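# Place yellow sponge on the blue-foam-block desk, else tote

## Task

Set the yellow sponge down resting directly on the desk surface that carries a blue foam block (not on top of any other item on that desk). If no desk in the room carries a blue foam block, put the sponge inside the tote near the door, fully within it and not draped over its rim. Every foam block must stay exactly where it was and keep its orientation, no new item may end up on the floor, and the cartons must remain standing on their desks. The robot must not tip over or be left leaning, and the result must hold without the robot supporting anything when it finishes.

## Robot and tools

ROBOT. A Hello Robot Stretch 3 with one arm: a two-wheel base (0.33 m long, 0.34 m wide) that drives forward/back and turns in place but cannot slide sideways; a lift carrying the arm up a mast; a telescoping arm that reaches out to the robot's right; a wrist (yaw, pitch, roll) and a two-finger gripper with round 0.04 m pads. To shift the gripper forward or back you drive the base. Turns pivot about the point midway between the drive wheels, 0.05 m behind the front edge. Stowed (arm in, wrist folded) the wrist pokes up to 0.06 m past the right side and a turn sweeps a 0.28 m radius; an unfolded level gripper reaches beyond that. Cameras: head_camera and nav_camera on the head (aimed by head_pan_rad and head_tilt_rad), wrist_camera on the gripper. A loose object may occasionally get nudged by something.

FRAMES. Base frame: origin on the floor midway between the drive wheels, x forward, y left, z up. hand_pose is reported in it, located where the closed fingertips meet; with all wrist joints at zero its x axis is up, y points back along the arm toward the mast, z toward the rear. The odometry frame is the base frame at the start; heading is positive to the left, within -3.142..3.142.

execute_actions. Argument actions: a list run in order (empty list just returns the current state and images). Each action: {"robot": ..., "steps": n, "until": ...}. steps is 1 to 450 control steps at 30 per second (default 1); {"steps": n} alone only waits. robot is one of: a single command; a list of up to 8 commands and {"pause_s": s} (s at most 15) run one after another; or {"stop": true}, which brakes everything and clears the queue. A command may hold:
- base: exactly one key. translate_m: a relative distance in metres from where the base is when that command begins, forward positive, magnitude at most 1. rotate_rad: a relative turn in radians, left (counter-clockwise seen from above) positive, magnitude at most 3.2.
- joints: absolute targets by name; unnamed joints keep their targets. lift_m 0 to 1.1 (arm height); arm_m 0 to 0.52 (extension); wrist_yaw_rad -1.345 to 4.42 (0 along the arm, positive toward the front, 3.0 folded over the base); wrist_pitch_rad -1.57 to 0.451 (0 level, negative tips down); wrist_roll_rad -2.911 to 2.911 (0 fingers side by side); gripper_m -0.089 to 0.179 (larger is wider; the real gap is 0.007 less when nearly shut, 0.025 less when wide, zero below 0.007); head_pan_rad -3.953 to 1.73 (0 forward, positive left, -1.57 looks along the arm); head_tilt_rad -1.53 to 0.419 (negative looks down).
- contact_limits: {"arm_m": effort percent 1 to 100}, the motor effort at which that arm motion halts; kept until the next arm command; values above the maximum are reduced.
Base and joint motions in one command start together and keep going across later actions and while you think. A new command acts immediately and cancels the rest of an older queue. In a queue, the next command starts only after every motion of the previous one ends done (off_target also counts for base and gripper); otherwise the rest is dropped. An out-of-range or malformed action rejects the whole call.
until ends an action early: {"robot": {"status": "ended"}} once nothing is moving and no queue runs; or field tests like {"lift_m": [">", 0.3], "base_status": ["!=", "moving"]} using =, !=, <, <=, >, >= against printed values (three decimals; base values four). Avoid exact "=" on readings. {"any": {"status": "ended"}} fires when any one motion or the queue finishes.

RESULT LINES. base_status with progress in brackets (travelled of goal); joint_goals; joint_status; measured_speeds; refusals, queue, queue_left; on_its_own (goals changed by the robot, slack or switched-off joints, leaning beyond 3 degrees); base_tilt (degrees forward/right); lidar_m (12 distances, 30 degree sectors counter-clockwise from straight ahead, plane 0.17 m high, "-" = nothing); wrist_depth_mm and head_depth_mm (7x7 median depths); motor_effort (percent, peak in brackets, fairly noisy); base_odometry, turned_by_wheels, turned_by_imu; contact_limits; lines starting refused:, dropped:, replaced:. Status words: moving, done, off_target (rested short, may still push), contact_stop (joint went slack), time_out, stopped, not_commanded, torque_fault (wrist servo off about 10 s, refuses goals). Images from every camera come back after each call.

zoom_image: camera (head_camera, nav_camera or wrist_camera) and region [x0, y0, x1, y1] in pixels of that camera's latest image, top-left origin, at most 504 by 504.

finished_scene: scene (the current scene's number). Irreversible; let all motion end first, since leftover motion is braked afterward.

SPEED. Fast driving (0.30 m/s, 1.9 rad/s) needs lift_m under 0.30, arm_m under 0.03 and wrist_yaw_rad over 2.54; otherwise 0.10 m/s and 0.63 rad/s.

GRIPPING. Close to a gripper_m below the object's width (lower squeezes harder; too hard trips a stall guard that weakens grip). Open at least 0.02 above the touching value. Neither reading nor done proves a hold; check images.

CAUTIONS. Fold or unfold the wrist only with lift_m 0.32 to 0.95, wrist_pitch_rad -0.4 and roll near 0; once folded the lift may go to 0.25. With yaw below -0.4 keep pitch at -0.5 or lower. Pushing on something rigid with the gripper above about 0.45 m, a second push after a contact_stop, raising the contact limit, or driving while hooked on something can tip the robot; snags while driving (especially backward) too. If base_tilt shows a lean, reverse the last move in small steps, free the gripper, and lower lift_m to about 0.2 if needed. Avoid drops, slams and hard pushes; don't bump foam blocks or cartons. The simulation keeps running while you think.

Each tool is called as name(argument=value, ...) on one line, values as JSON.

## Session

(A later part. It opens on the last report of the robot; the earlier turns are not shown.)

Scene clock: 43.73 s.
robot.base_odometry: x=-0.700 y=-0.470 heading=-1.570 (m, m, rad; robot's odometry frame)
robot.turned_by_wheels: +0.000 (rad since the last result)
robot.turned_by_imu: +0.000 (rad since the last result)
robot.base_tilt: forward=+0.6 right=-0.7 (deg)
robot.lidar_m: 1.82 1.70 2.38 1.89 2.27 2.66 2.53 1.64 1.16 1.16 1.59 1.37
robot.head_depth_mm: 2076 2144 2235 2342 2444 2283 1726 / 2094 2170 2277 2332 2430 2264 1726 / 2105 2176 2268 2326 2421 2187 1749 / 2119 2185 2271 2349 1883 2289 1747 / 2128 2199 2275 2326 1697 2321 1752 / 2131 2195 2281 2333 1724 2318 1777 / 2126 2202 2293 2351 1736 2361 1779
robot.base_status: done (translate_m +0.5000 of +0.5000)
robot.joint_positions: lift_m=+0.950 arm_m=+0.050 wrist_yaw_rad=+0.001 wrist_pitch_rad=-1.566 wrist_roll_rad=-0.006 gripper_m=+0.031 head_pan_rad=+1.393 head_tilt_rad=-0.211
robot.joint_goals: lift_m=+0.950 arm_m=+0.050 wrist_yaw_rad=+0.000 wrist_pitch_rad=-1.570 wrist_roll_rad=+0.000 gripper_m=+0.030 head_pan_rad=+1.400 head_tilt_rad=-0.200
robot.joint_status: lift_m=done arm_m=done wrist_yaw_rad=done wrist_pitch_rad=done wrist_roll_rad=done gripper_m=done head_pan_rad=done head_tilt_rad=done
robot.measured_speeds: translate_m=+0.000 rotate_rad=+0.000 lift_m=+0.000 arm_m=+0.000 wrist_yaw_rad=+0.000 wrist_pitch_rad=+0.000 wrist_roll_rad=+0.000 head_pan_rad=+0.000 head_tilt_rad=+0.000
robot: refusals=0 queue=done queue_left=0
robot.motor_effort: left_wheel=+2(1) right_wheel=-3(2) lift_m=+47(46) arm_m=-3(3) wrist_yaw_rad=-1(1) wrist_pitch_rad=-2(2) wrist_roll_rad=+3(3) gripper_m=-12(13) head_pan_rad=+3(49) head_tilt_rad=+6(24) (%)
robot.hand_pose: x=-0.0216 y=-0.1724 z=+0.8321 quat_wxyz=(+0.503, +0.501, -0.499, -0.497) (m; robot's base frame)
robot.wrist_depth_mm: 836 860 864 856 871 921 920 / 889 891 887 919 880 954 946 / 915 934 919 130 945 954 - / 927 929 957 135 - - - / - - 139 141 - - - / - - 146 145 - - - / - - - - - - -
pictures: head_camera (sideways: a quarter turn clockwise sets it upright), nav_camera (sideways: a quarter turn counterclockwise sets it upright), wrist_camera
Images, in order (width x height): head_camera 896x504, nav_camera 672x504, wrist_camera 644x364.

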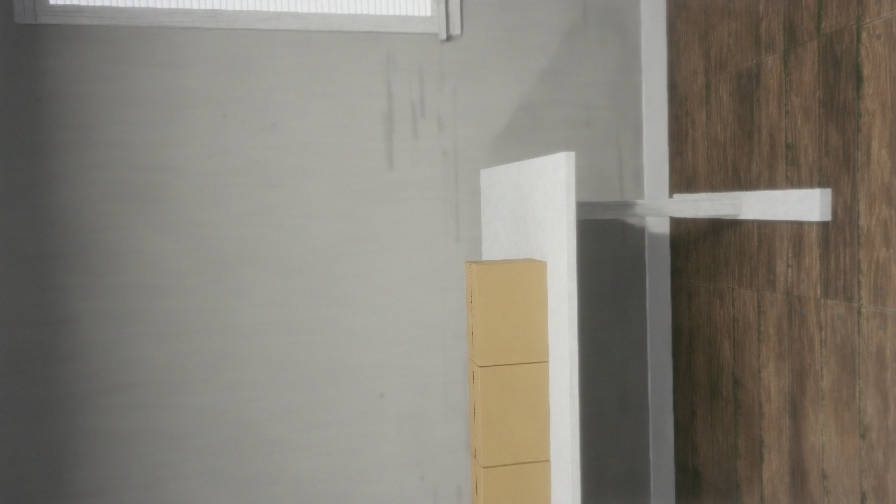

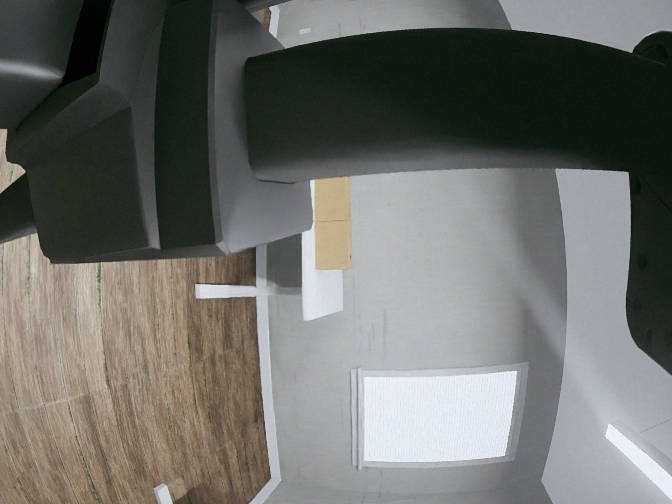

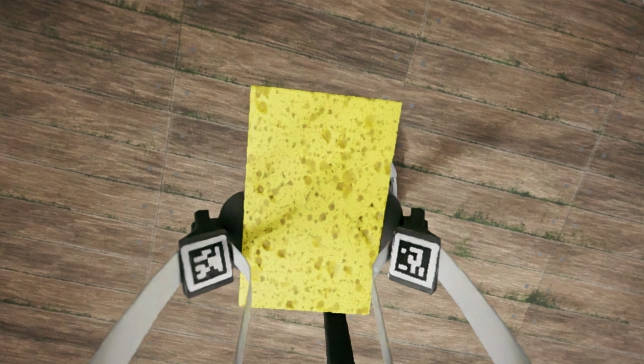

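execute_actions(actions=[{"robot":[{"base":{"rotate_rad":1.21},"joints":{"head_pan_rad":0,"head_tilt_rad":-0.4,"lift_m":1.05,"arm_m":0}},{"base":{"translate_m":1.0}},{"base":{"translate_m":0.9}}],"steps":450,"until":{"robot":{"status":"ended"}}},{"steps":450,"until":{"robot":{"status":"ended"}}}])

Scene clock: 68.70 s.
robot.base_odometry: x=+1.078 y=-1.139 heading=-0.359 (m, m, rad; robot's odometry frame)
robot.turned_by_wheels: +1.211 (rad since the last result)
robot.turned_by_imu: +2.539 (rad since the last result)
robot.base_tilt: forward=+0.6 right=-0.7 (deg)
robot.lidar_m: 1.28 2.69 2.62 2.79 3.01 2.08 1.39 1.69 0.90 0.74 0.26 0.27
robot.head_depth_mm: 1011 1060 1109 1162 1031 791 645 / 1173 1236 1304 1346 1033 796 645 / 1397 1487 1588 1497 1034 799 649 / 1722 1848 2010 1511 1052 776 450 / 2239 2482 2793 1524 801 558 451 / 2642 2841 2951 1149 734 580 494 / 2563 2720 2852 1387 1022 816 660
robot.base_status: off_target (translate_m +0.8997 of +0.9000)
robot.joint_positions: lift_m=+1.050 arm_m=+0.000 wrist_yaw_rad=+0.001 wrist_pitch_rad=-1.567 wrist_roll_rad=-0.005 gripper_m=+0.031 head_pan_rad=+0.006 head_tilt_rad=-0.397
robot.joint_goals: lift_m=+1.050 arm_m=+0.000 wrist_yaw_rad=+0.000 wrist_pitch_rad=-1.570 wrist_roll_rad=+0.000 gripper_m=+0.030 head_pan_rad=+0.000 head_tilt_rad=-0.400
robot.joint_status: lift_m=done arm_m=done wrist_yaw_rad=done wrist_pitch_rad=done wrist_roll_rad=done gripper_m=done head_pan_rad=done head_tilt_rad=done
robot.measured_speeds: translate_m=+0.000 rotate_rad=+0.000 lift_m=+0.000 arm_m=+0.000 wrist_yaw_rad=+0.000 wrist_pitch_rad=+0.000 wrist_roll_rad=+0.000 head_pan_rad=+0.000 head_tilt_rad=+0.000
robot: refusals=0 queue=done queue_left=0
robot.on_its_own: left_wheel is at rest, and its effort (+64) is outside its rest range (-18 to +18); right_wheel is at rest, and its effort (+20) is outside its rest range (-18 to +18)
robot.motor_effort: left_wheel=+64(100) right_wheel=+20(20) lift_m=+42(48) arm_m=-2(5) wrist_yaw_rad=-2(1) wrist_pitch_rad=-2(2) wrist_roll_rad=+3(3) gripper_m=-13(13) head_pan_rad=-3(47) head_tilt_rad=-2(24) (%)
robot.hand_pose: x=-0.0216 y=-0.1221 z=+0.9323 quat_wxyz=(+0.503, +0.500, -0.499, -0.498) (m; robot's base frame)
robot.wrist_depth_mm: 322 325 346 - - - - / 334 336 337 - - - - / 345 348 348 130 - - - / 357 358 357 135 - - - / 365 376 139 140 - - - / 332 383 146 145 - - - / 324 403 412 - - - -
pictures: head_camera (sideways: a quarter turn clockwise sets it upright), nav_camera (sideways: a quarter turn counterclockwise sets it upright), wrist_camera
Images, in order (width x height): head_camera 896x504, nav_camera 672x504, wrist_camera 644x364.

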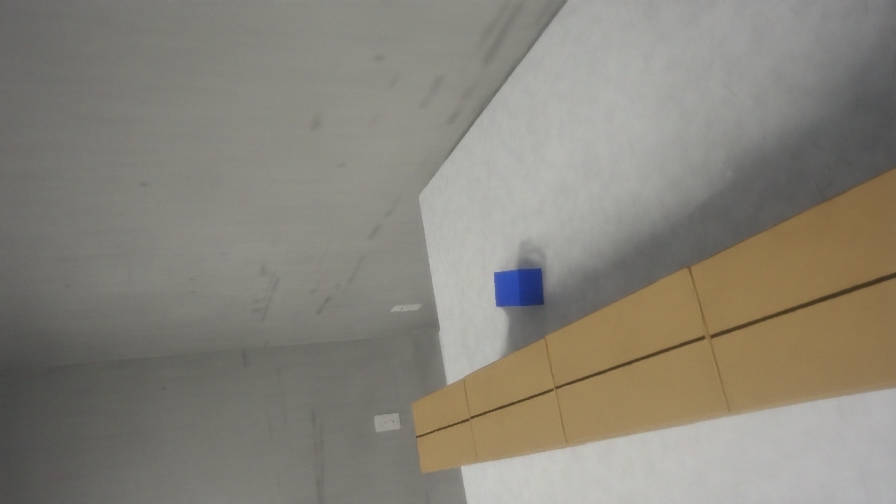

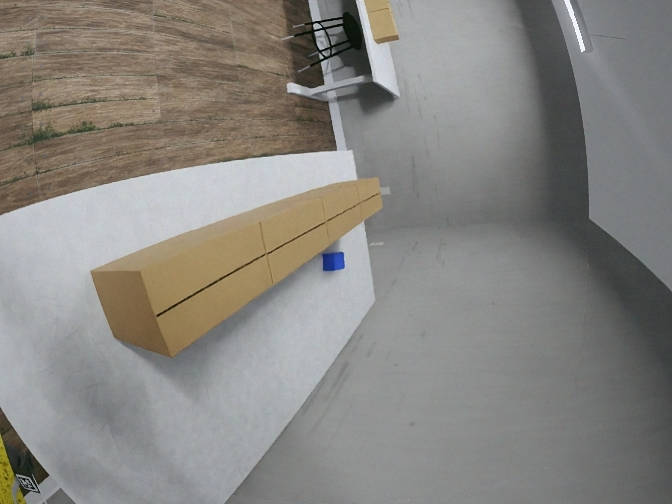

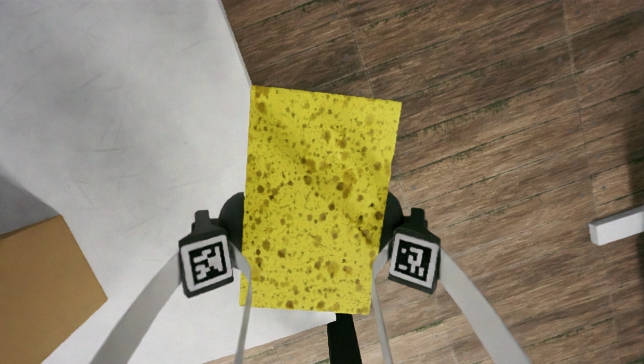

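execute_actions(actions=[{"robot":{"base":{"translate_m":-0.2},"joints":{"head_tilt_rad":-0.95,"head_pan_rad":-0.3}},"steps":450,"until":{"robot":{"status":"ended"}}}])

Scene clock: 72.20 s.
robot.base_odometry: x=+0.891 y=-1.068 heading=-0.360 (m, m, rad; robot's odometry frame)
robot.turned_by_wheels: -0.001 (rad since the last result)
robot.turned_by_imu: -0.003 (rad since the last result)
robot.base_tilt: forward=+0.6 right=-0.8 (deg)
robot.lidar_m: 1.40 2.86 3.37 2.76 2.94 1.84 1.19 1.50 0.99 0.81 0.80 0.42
robot.head_depth_mm: 868 932 797 689 1334 1239 1122 / 947 946 797 691 628 1245 1120 / 1051 950 800 691 607 1202 1120 / 1126 951 802 692 610 560 1123 / 1162 951 799 682 610 545 1113 / 1165 953 565 638 609 545 514 / 1169 929 546 615 612 555 1114
robot.base_status: done (translate_m -0.2000 of -0.2000)
robot.joint_positions: lift_m=+1.050 arm_m=+0.000 wrist_yaw_rad=+0.001 wrist_pitch_rad=-1.567 wrist_roll_rad=-0.005 gripper_m=+0.031 head_pan_rad=-0.293 head_tilt_rad=-0.938
robot.joint_goals: lift_m=+1.050 arm_m=+0.000 wrist_yaw_rad=+0.000 wrist_pitch_rad=-1.570 wrist_roll_rad=+0.000 gripper_m=+0.030 head_pan_rad=-0.300 head_tilt_rad=-0.950
robot.joint_status: lift_m=done arm_m=done wrist_yaw_rad=done wrist_pitch_rad=done wrist_roll_rad=done gripper_m=done head_pan_rad=done head_tilt_rad=done
robot.measured_speeds: translate_m=+0.000 rotate_rad=+0.000 lift_m=+0.000 arm_m=+0.000 wrist_yaw_rad=+0.000 wrist_pitch_rad=+0.000 wrist_roll_rad=+0.000 head_pan_rad=+0.000 head_tilt_rad=+0.000
robot: refusals=0 queue=done queue_left=0
robot.motor_effort: left_wheel=-1(64) right_wheel=-1(21) lift_m=+42(43) arm_m=-2(2) wrist_yaw_rad=-1(1) wrist_pitch_rad=-2(2) wrist_roll_rad=+3(2) gripper_m=-12(12) head_pan_rad=-4(24) head_tilt_rad=-7(41) (%)
robot.hand_pose: x=-0.0216 y=-0.1221 z=+0.9323 quat_wxyz=(+0.503, +0.500, -0.499, -0.498) (m; robot's base frame)
robot.wrist_depth_mm: 898 915 951 - - - - / 336 804 - - - - - / 345 - - 130 - - - / 357 - - 135 - - - / 371 374 140 139 - - - / 381 387 146 145 - - - / 395 - - - - - -
pictures: head_camera (sideways: a quarter turn clockwise sets it upright), nav_camera (sideways: a quarter turn counterclockwise sets it upright), wrist_camera
Images, in order (width x height): head_camera 896x504, nav_camera 672x504, wrist_camera 644x364.

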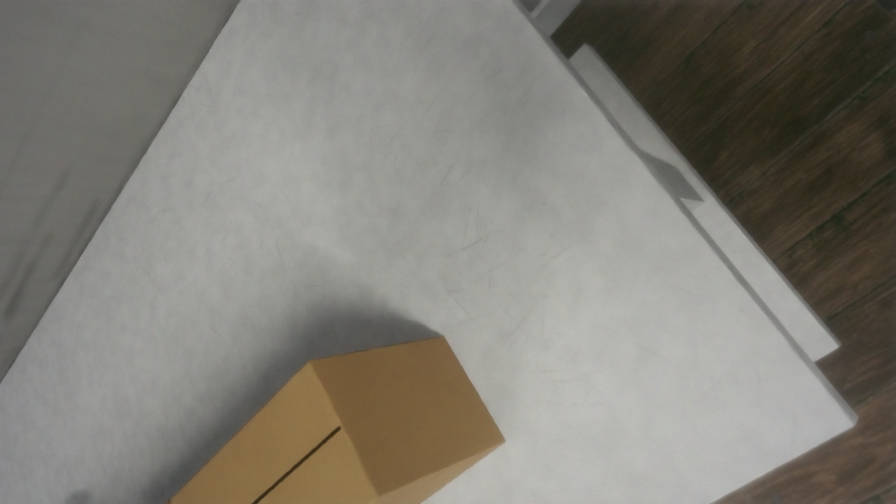

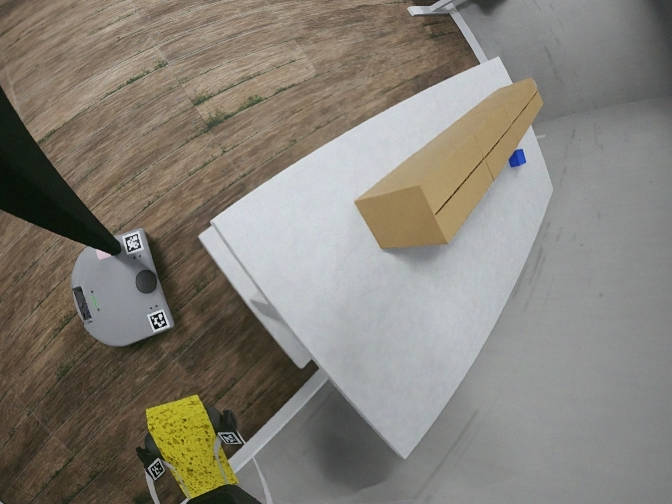

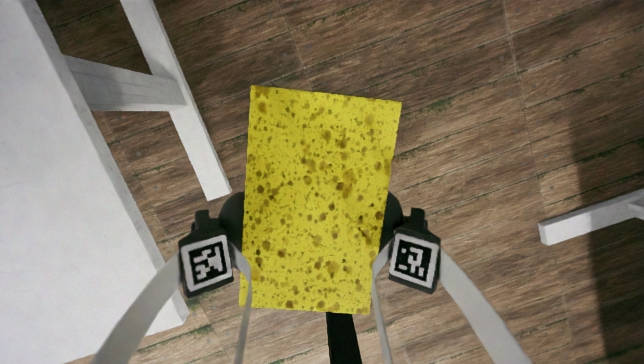

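execute_actions(actions=[{"robot":[{"base":{"translate_m":-0.05}},{"base":{"rotate_rad":1.25},"joints":{"head_pan_rad":-1.57,"head_tilt_rad":-1.0}},{"joints":{"arm_m":0.3}}],"steps":450,"until":{"robot":{"status":"ended"}}}])

Scene clock: 82.17 s.
robot.base_odometry: x=+0.845 y=-1.051 heading=+0.890 (m, m, rad; robot's odometry frame)
robot.turned_by_wheels: +1.250 (rad since the last result)
robot.turned_by_imu: +1.237 (rad since the last result)
robot.base_tilt: forward=+0.5 right=-0.7 (deg)
robot.lidar_m: 3.25 2.65 2.03 1.14 1.46 1.40 0.90 0.82 0.83 0.46 1.61 2.90
robot.head_depth_mm: 894 875 756 1305 1350 1223 1115 / 976 882 760 678 1339 1226 1141 / 999 890 728 666 1260 1224 1161 / - 884 717 666 611 1223 1145 / 1053 883 759 668 594 1192 1117 / 1061 886 645 669 593 559 1116 / 1054 599 581 665 595 1193 1118
robot.base_status: done (rotate_rad +1.2499 of +1.2500)
robot.joint_positions: lift_m=+1.050 arm_m=+0.300 wrist_yaw_rad=+0.001 wrist_pitch_rad=-1.567 wrist_roll_rad=-0.005 gripper_m=+0.031 head_pan_rad=-1.563 head_tilt_rad=-0.988
robot.joint_goals: lift_m=+1.050 arm_m=+0.300 wrist_yaw_rad=+0.000 wrist_pitch_rad=-1.570 wrist_roll_rad=+0.000 gripper_m=+0.030 head_pan_rad=-1.570 head_tilt_rad=-1.000
robot.joint_status: lift_m=done arm_m=done wrist_yaw_rad=done wrist_pitch_rad=done wrist_roll_rad=done gripper_m=done head_pan_rad=done head_tilt_rad=done
robot.measured_speeds: translate_m=+0.000 rotate_rad=+0.000 lift_m=+0.000 arm_m=+0.000 wrist_yaw_rad=+0.000 wrist_pitch_rad=+0.000 wrist_roll_rad=+0.000 head_pan_rad=+0.000 head_tilt_rad=+0.000
robot: refusals=0 queue=done queue_left=0
robot.motor_effort: left_wheel=-3(6) right_wheel=+2(6) lift_m=+42(43) arm_m=+3(3) wrist_yaw_rad=-1(2) wrist_pitch_rad=-2(2) wrist_roll_rad=+2(3) gripper_m=-12(12) head_pan_rad=-3(48) head_tilt_rad=-7(16) (%)
robot.hand_pose: x=-0.0216 y=-0.4217 z=+0.9323 quat_wxyz=(+0.502, +0.500, -0.499, -0.498) (m; robot's base frame)
robot.wrist_depth_mm: 179 301 327 331 335 338 343 / 180 255 336 336 345 349 581 / 229 345 347 130 357 367 716 / 352 355 358 135 373 - 818 / - 373 139 140 - - - / - 384 146 145 - - - / - - - - - - -
pictures: head_camera (sideways: a quarter turn clockwise sets it upright), nav_camera (sideways: a quarter turn counterclockwise sets it upright), wrist_camera
Images, in order (width x height): head_camera 896x504, nav_camera 672x504, wrist_camera 644x364.

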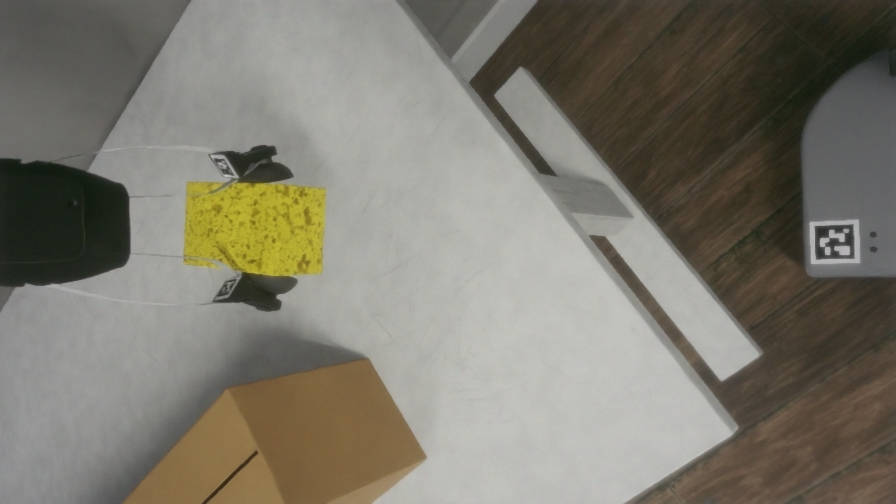

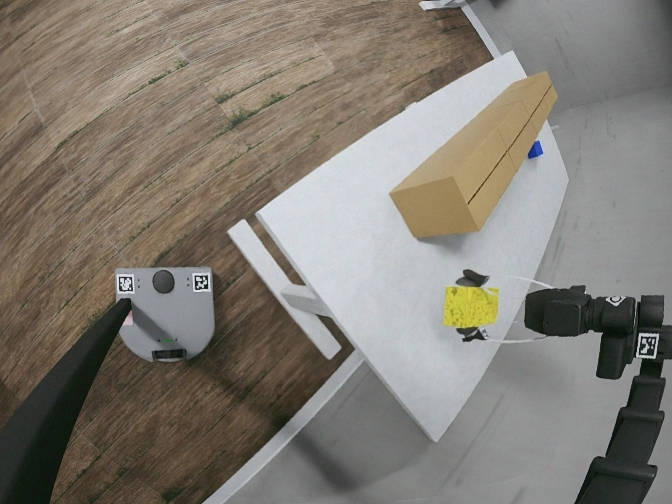

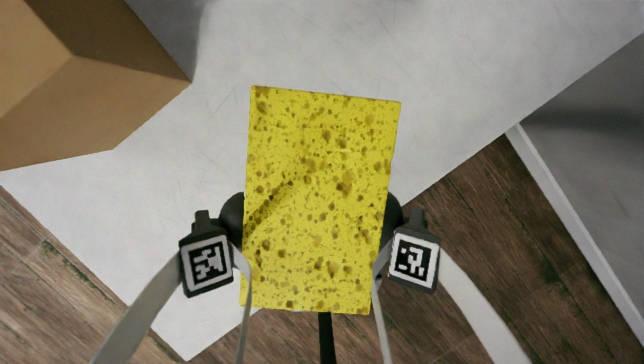

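execute_actions(actions=[{"robot":[{"base":{"translate_m":0.04},"joints":{"arm_m":0.42}},{"joints":{"lift_m":0.93}}],"steps":450,"until":{"robot":{"status":"ended"}}}])

Scene clock: 86.70 s.
robot.base_odometry: x=+0.870 y=-1.020 heading=+0.890 (m, m, rad; robot's odometry frame)
robot.turned_by_wheels: +0.000 (rad since the last result)
robot.turned_by_imu: +0.000 (rad since the last result)
robot.base_tilt: forward=+0.5 right=-0.8 (deg)
robot.lidar_m: 3.23 2.61 2.01 1.15 1.21 1.45 0.94 0.85 0.50 0.47 1.59 2.87
robot.head_depth_mm: - 861 741 701 1352 1226 1113 / 1003 879 756 664 1335 1223 1145 / 1051 880 741 664 621 1225 1153 / - 859 716 666 598 1205 1146 / 1058 885 717 670 593 1159 1118 / 1058 598 601 666 594 561 1122 / 1060 600 597 668 615 1226 1113
robot.base_status: done (translate_m +0.0400 of +0.0400)
robot.joint_positions: lift_m=+0.930 arm_m=+0.420 wrist_yaw_rad=+0.001 wrist_pitch_rad=-1.567 wrist_roll_rad=-0.005 gripper_m=+0.031 head_pan_rad=-1.563 head_tilt_rad=-0.988
robot.joint_goals: lift_m=+0.930 arm_m=+0.420 wrist_yaw_rad=+0.000 wrist_pitch_rad=-1.570 wrist_roll_rad=+0.000 gripper_m=+0.030 head_pan_rad=-1.570 head_tilt_rad=-1.000
robot.joint_status: lift_m=done arm_m=done wrist_yaw_rad=done wrist_pitch_rad=done wrist_roll_rad=done gripper_m=done head_pan_rad=done head_tilt_rad=done
robot.measured_speeds: translate_m=+0.000 rotate_rad=+0.000 lift_m=+0.000 arm_m=+0.000 wrist_yaw_rad=+0.000 wrist_pitch_rad=+0.000 wrist_roll_rad=+0.000 head_pan_rad=+0.000 head_tilt_rad=+0.000
robot: refusals=0 queue=done queue_left=0
robot.motor_effort: left_wheel=-3(5) right_wheel=+1(8) lift_m=+32(46) arm_m=+3(3) wrist_yaw_rad=-2(1) wrist_pitch_rad=-1(2) wrist_roll_rad=+3(2) gripper_m=-12(12) head_pan_rad=-3(3) head_tilt_rad=-7(7) (%)
robot.hand_pose: x=-0.0216 y=-0.5417 z=+0.8126 quat_wxyz=(+0.502, +0.500, -0.499, -0.498) (m; robot's base frame)
robot.wrist_depth_mm: 216 218 222 224 226 229 232 / 214 225 227 228 233 236 238 / 187 231 234 130 242 245 248 / 164 216 243 135 251 255 259 / 145 182 139 140 259 265 270 / 131 153 146 146 274 276 842 / 119 272 276 277 283 289 -
pictures: head_camera (sideways: a quarter turn clockwise sets it upright), nav_camera (sideways: a quarter turn counterclockwise sets it upright), wrist_camera
Images, in order (width x height): head_camera 896x504, nav_camera 672x504, wrist_camera 644x364.

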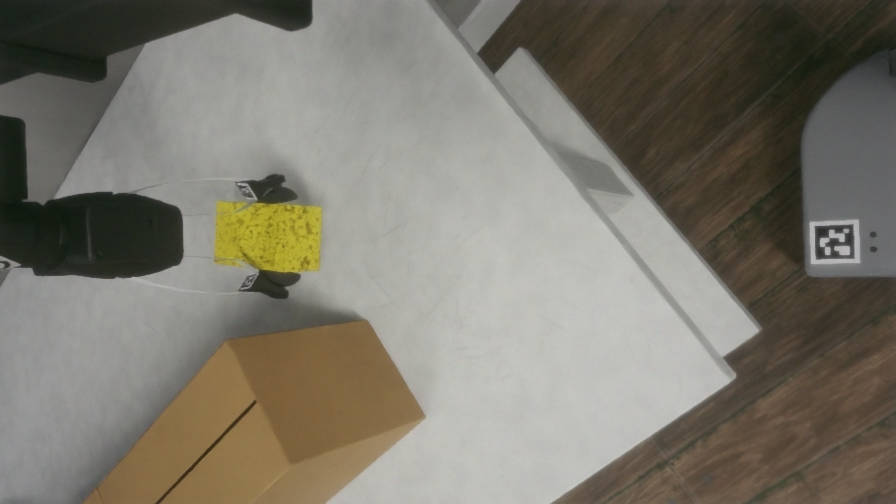

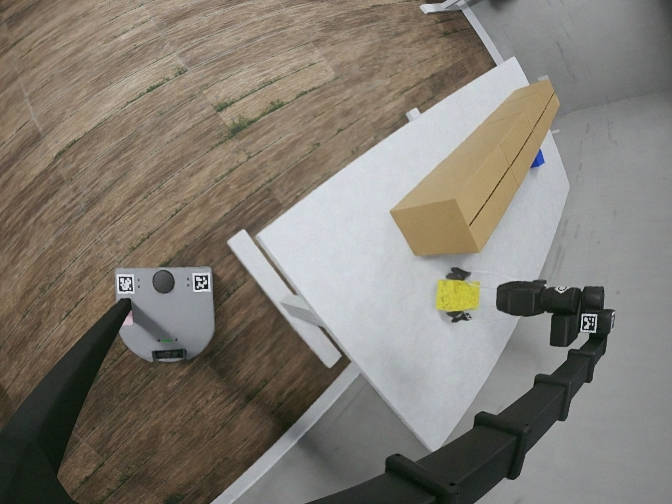

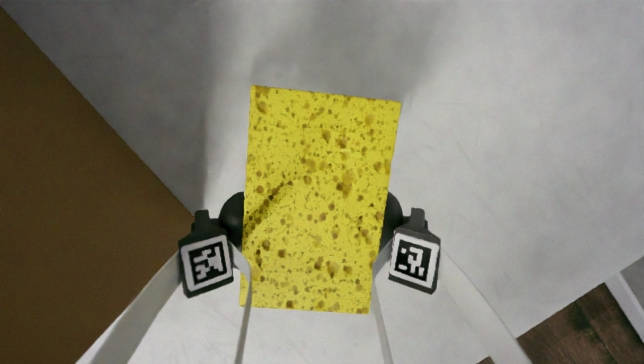

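execute_actions(actions=[{"robot":[{"base":{"translate_m":-0.05}},{"joints":{"lift_m":0.878}},{"joints":{"gripper_m":0.1}},{"joints":{"lift_m":1.03}},{"joints":{"arm_m":0.0}}],"steps":450,"until":{"robot":{"status":"ended"}}}])

Scene clock: 98.20 s.
robot.base_odometry: x=+0.838 y=-1.059 heading=+0.890 (m, m, rad; robot's odometry frame)
robot.turned_by_wheels: +0.000 (rad since the last result)
robot.turned_by_imu: -0.001 (rad since the last result)
robot.base_tilt: forward=+0.5 right=-0.7 (deg)
robot.lidar_m: 3.28 2.66 2.03 1.14 1.45 1.39 0.90 0.81 0.82 0.46 1.61 2.81
robot.head_depth_mm: - - - - 1349 1207 1115 / - - - - - 1179 1149 / - - - - - 1179 1153 / 1034 884 767 654 - 1215 1148 / 1053 880 762 668 605 1176 1117 / 1056 886 666 666 595 559 1123 / 1061 598 588 661 596 1176 1116
robot.base_status: done (translate_m -0.0500 of -0.0500)
robot.joint_positions: lift_m=+1.030 arm_m=+0.000 wrist_yaw_rad=+0.001 wrist_pitch_rad=-1.567 wrist_roll_rad=-0.005 gripper_m=+0.100 head_pan_rad=-1.563 head_tilt_rad=-0.988
robot.joint_goals: lift_m=+1.030 arm_m=+0.000 wrist_yaw_rad=+0.000 wrist_pitch_rad=-1.570 wrist_roll_rad=+0.000 gripper_m=+0.100 head_pan_rad=-1.570 head_tilt_rad=-1.000
robot.joint_status: lift_m=done arm_m=done wrist_yaw_rad=done wrist_pitch_rad=done wrist_roll_rad=done gripper_m=done head_pan_rad=done head_tilt_rad=done
robot.measured_speeds: translate_m=+0.000 rotate_rad=+0.000 lift_m=+0.000 arm_m=+0.000 wrist_yaw_rad=+0.000 wrist_pitch_rad=+0.000 wrist_roll_rad=+0.000 head_pan_rad=+0.000 head_tilt_rad=+0.000
robot: refusals=0 queue=done queue_left=0
robot.motor_effort: left_wheel=-3(7) right_wheel=+1(4) lift_m=+47(47) arm_m=-3(1) wrist_yaw_rad=-1(1) wrist_pitch_rad=-1(2) wrist_roll_rad=+2(2) gripper_m=+0(82) head_pan_rad=-4(4) head_tilt_rad=-7(7) (%)
robot.hand_pose: x=-0.0216 y=-0.1221 z=+0.9121 quat_wxyz=(+0.502, +0.500, -0.499, -0.498) (m; robot's base frame)
robot.wrist_depth_mm: 307 308 310 931 966 936 743 / 929 317 941 - - - 836 / - - - - - - 913 / - - - - - - - / - - - - - - - / - - - - - - - / - - - - - - -
pictures: head_camera (sideways: a quarter turn clockwise sets it upright), nav_camera (sideways: a quarter turn counterclockwise sets it upright), wrist_camera
Images, in order (width x height): head_camera 896x504, nav_camera 672x504, wrist_camera 644x364.

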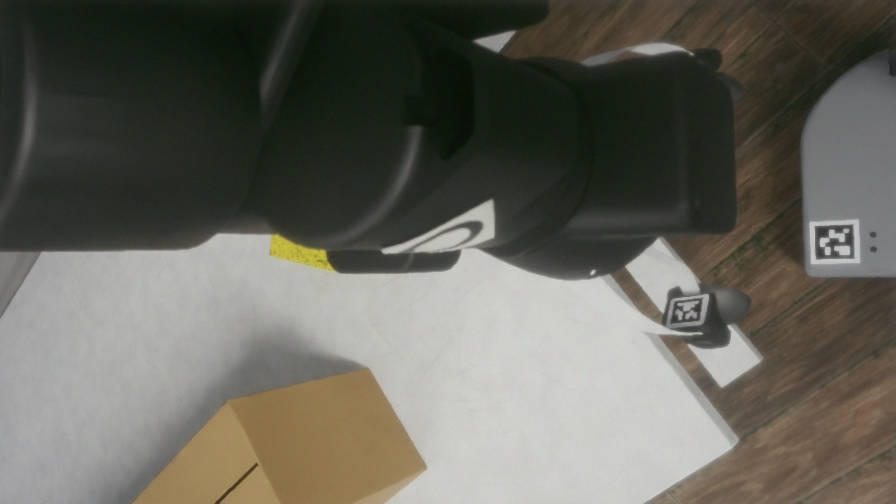

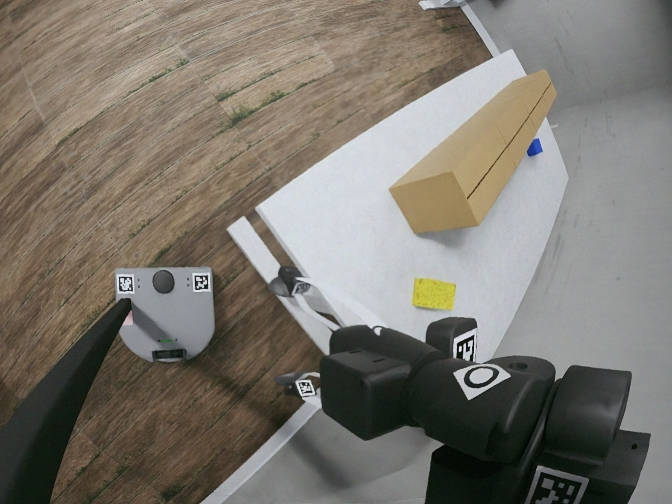

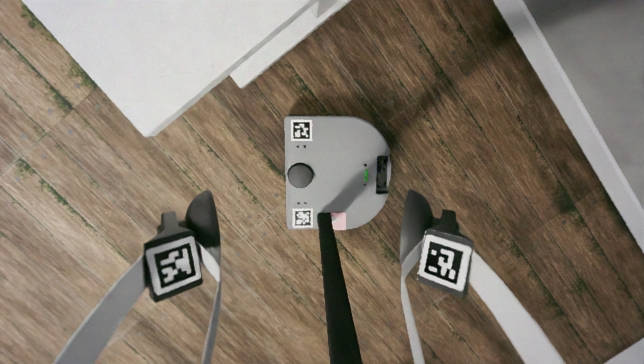

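finished_scene(scene=1)

The scene is finished: the task was done.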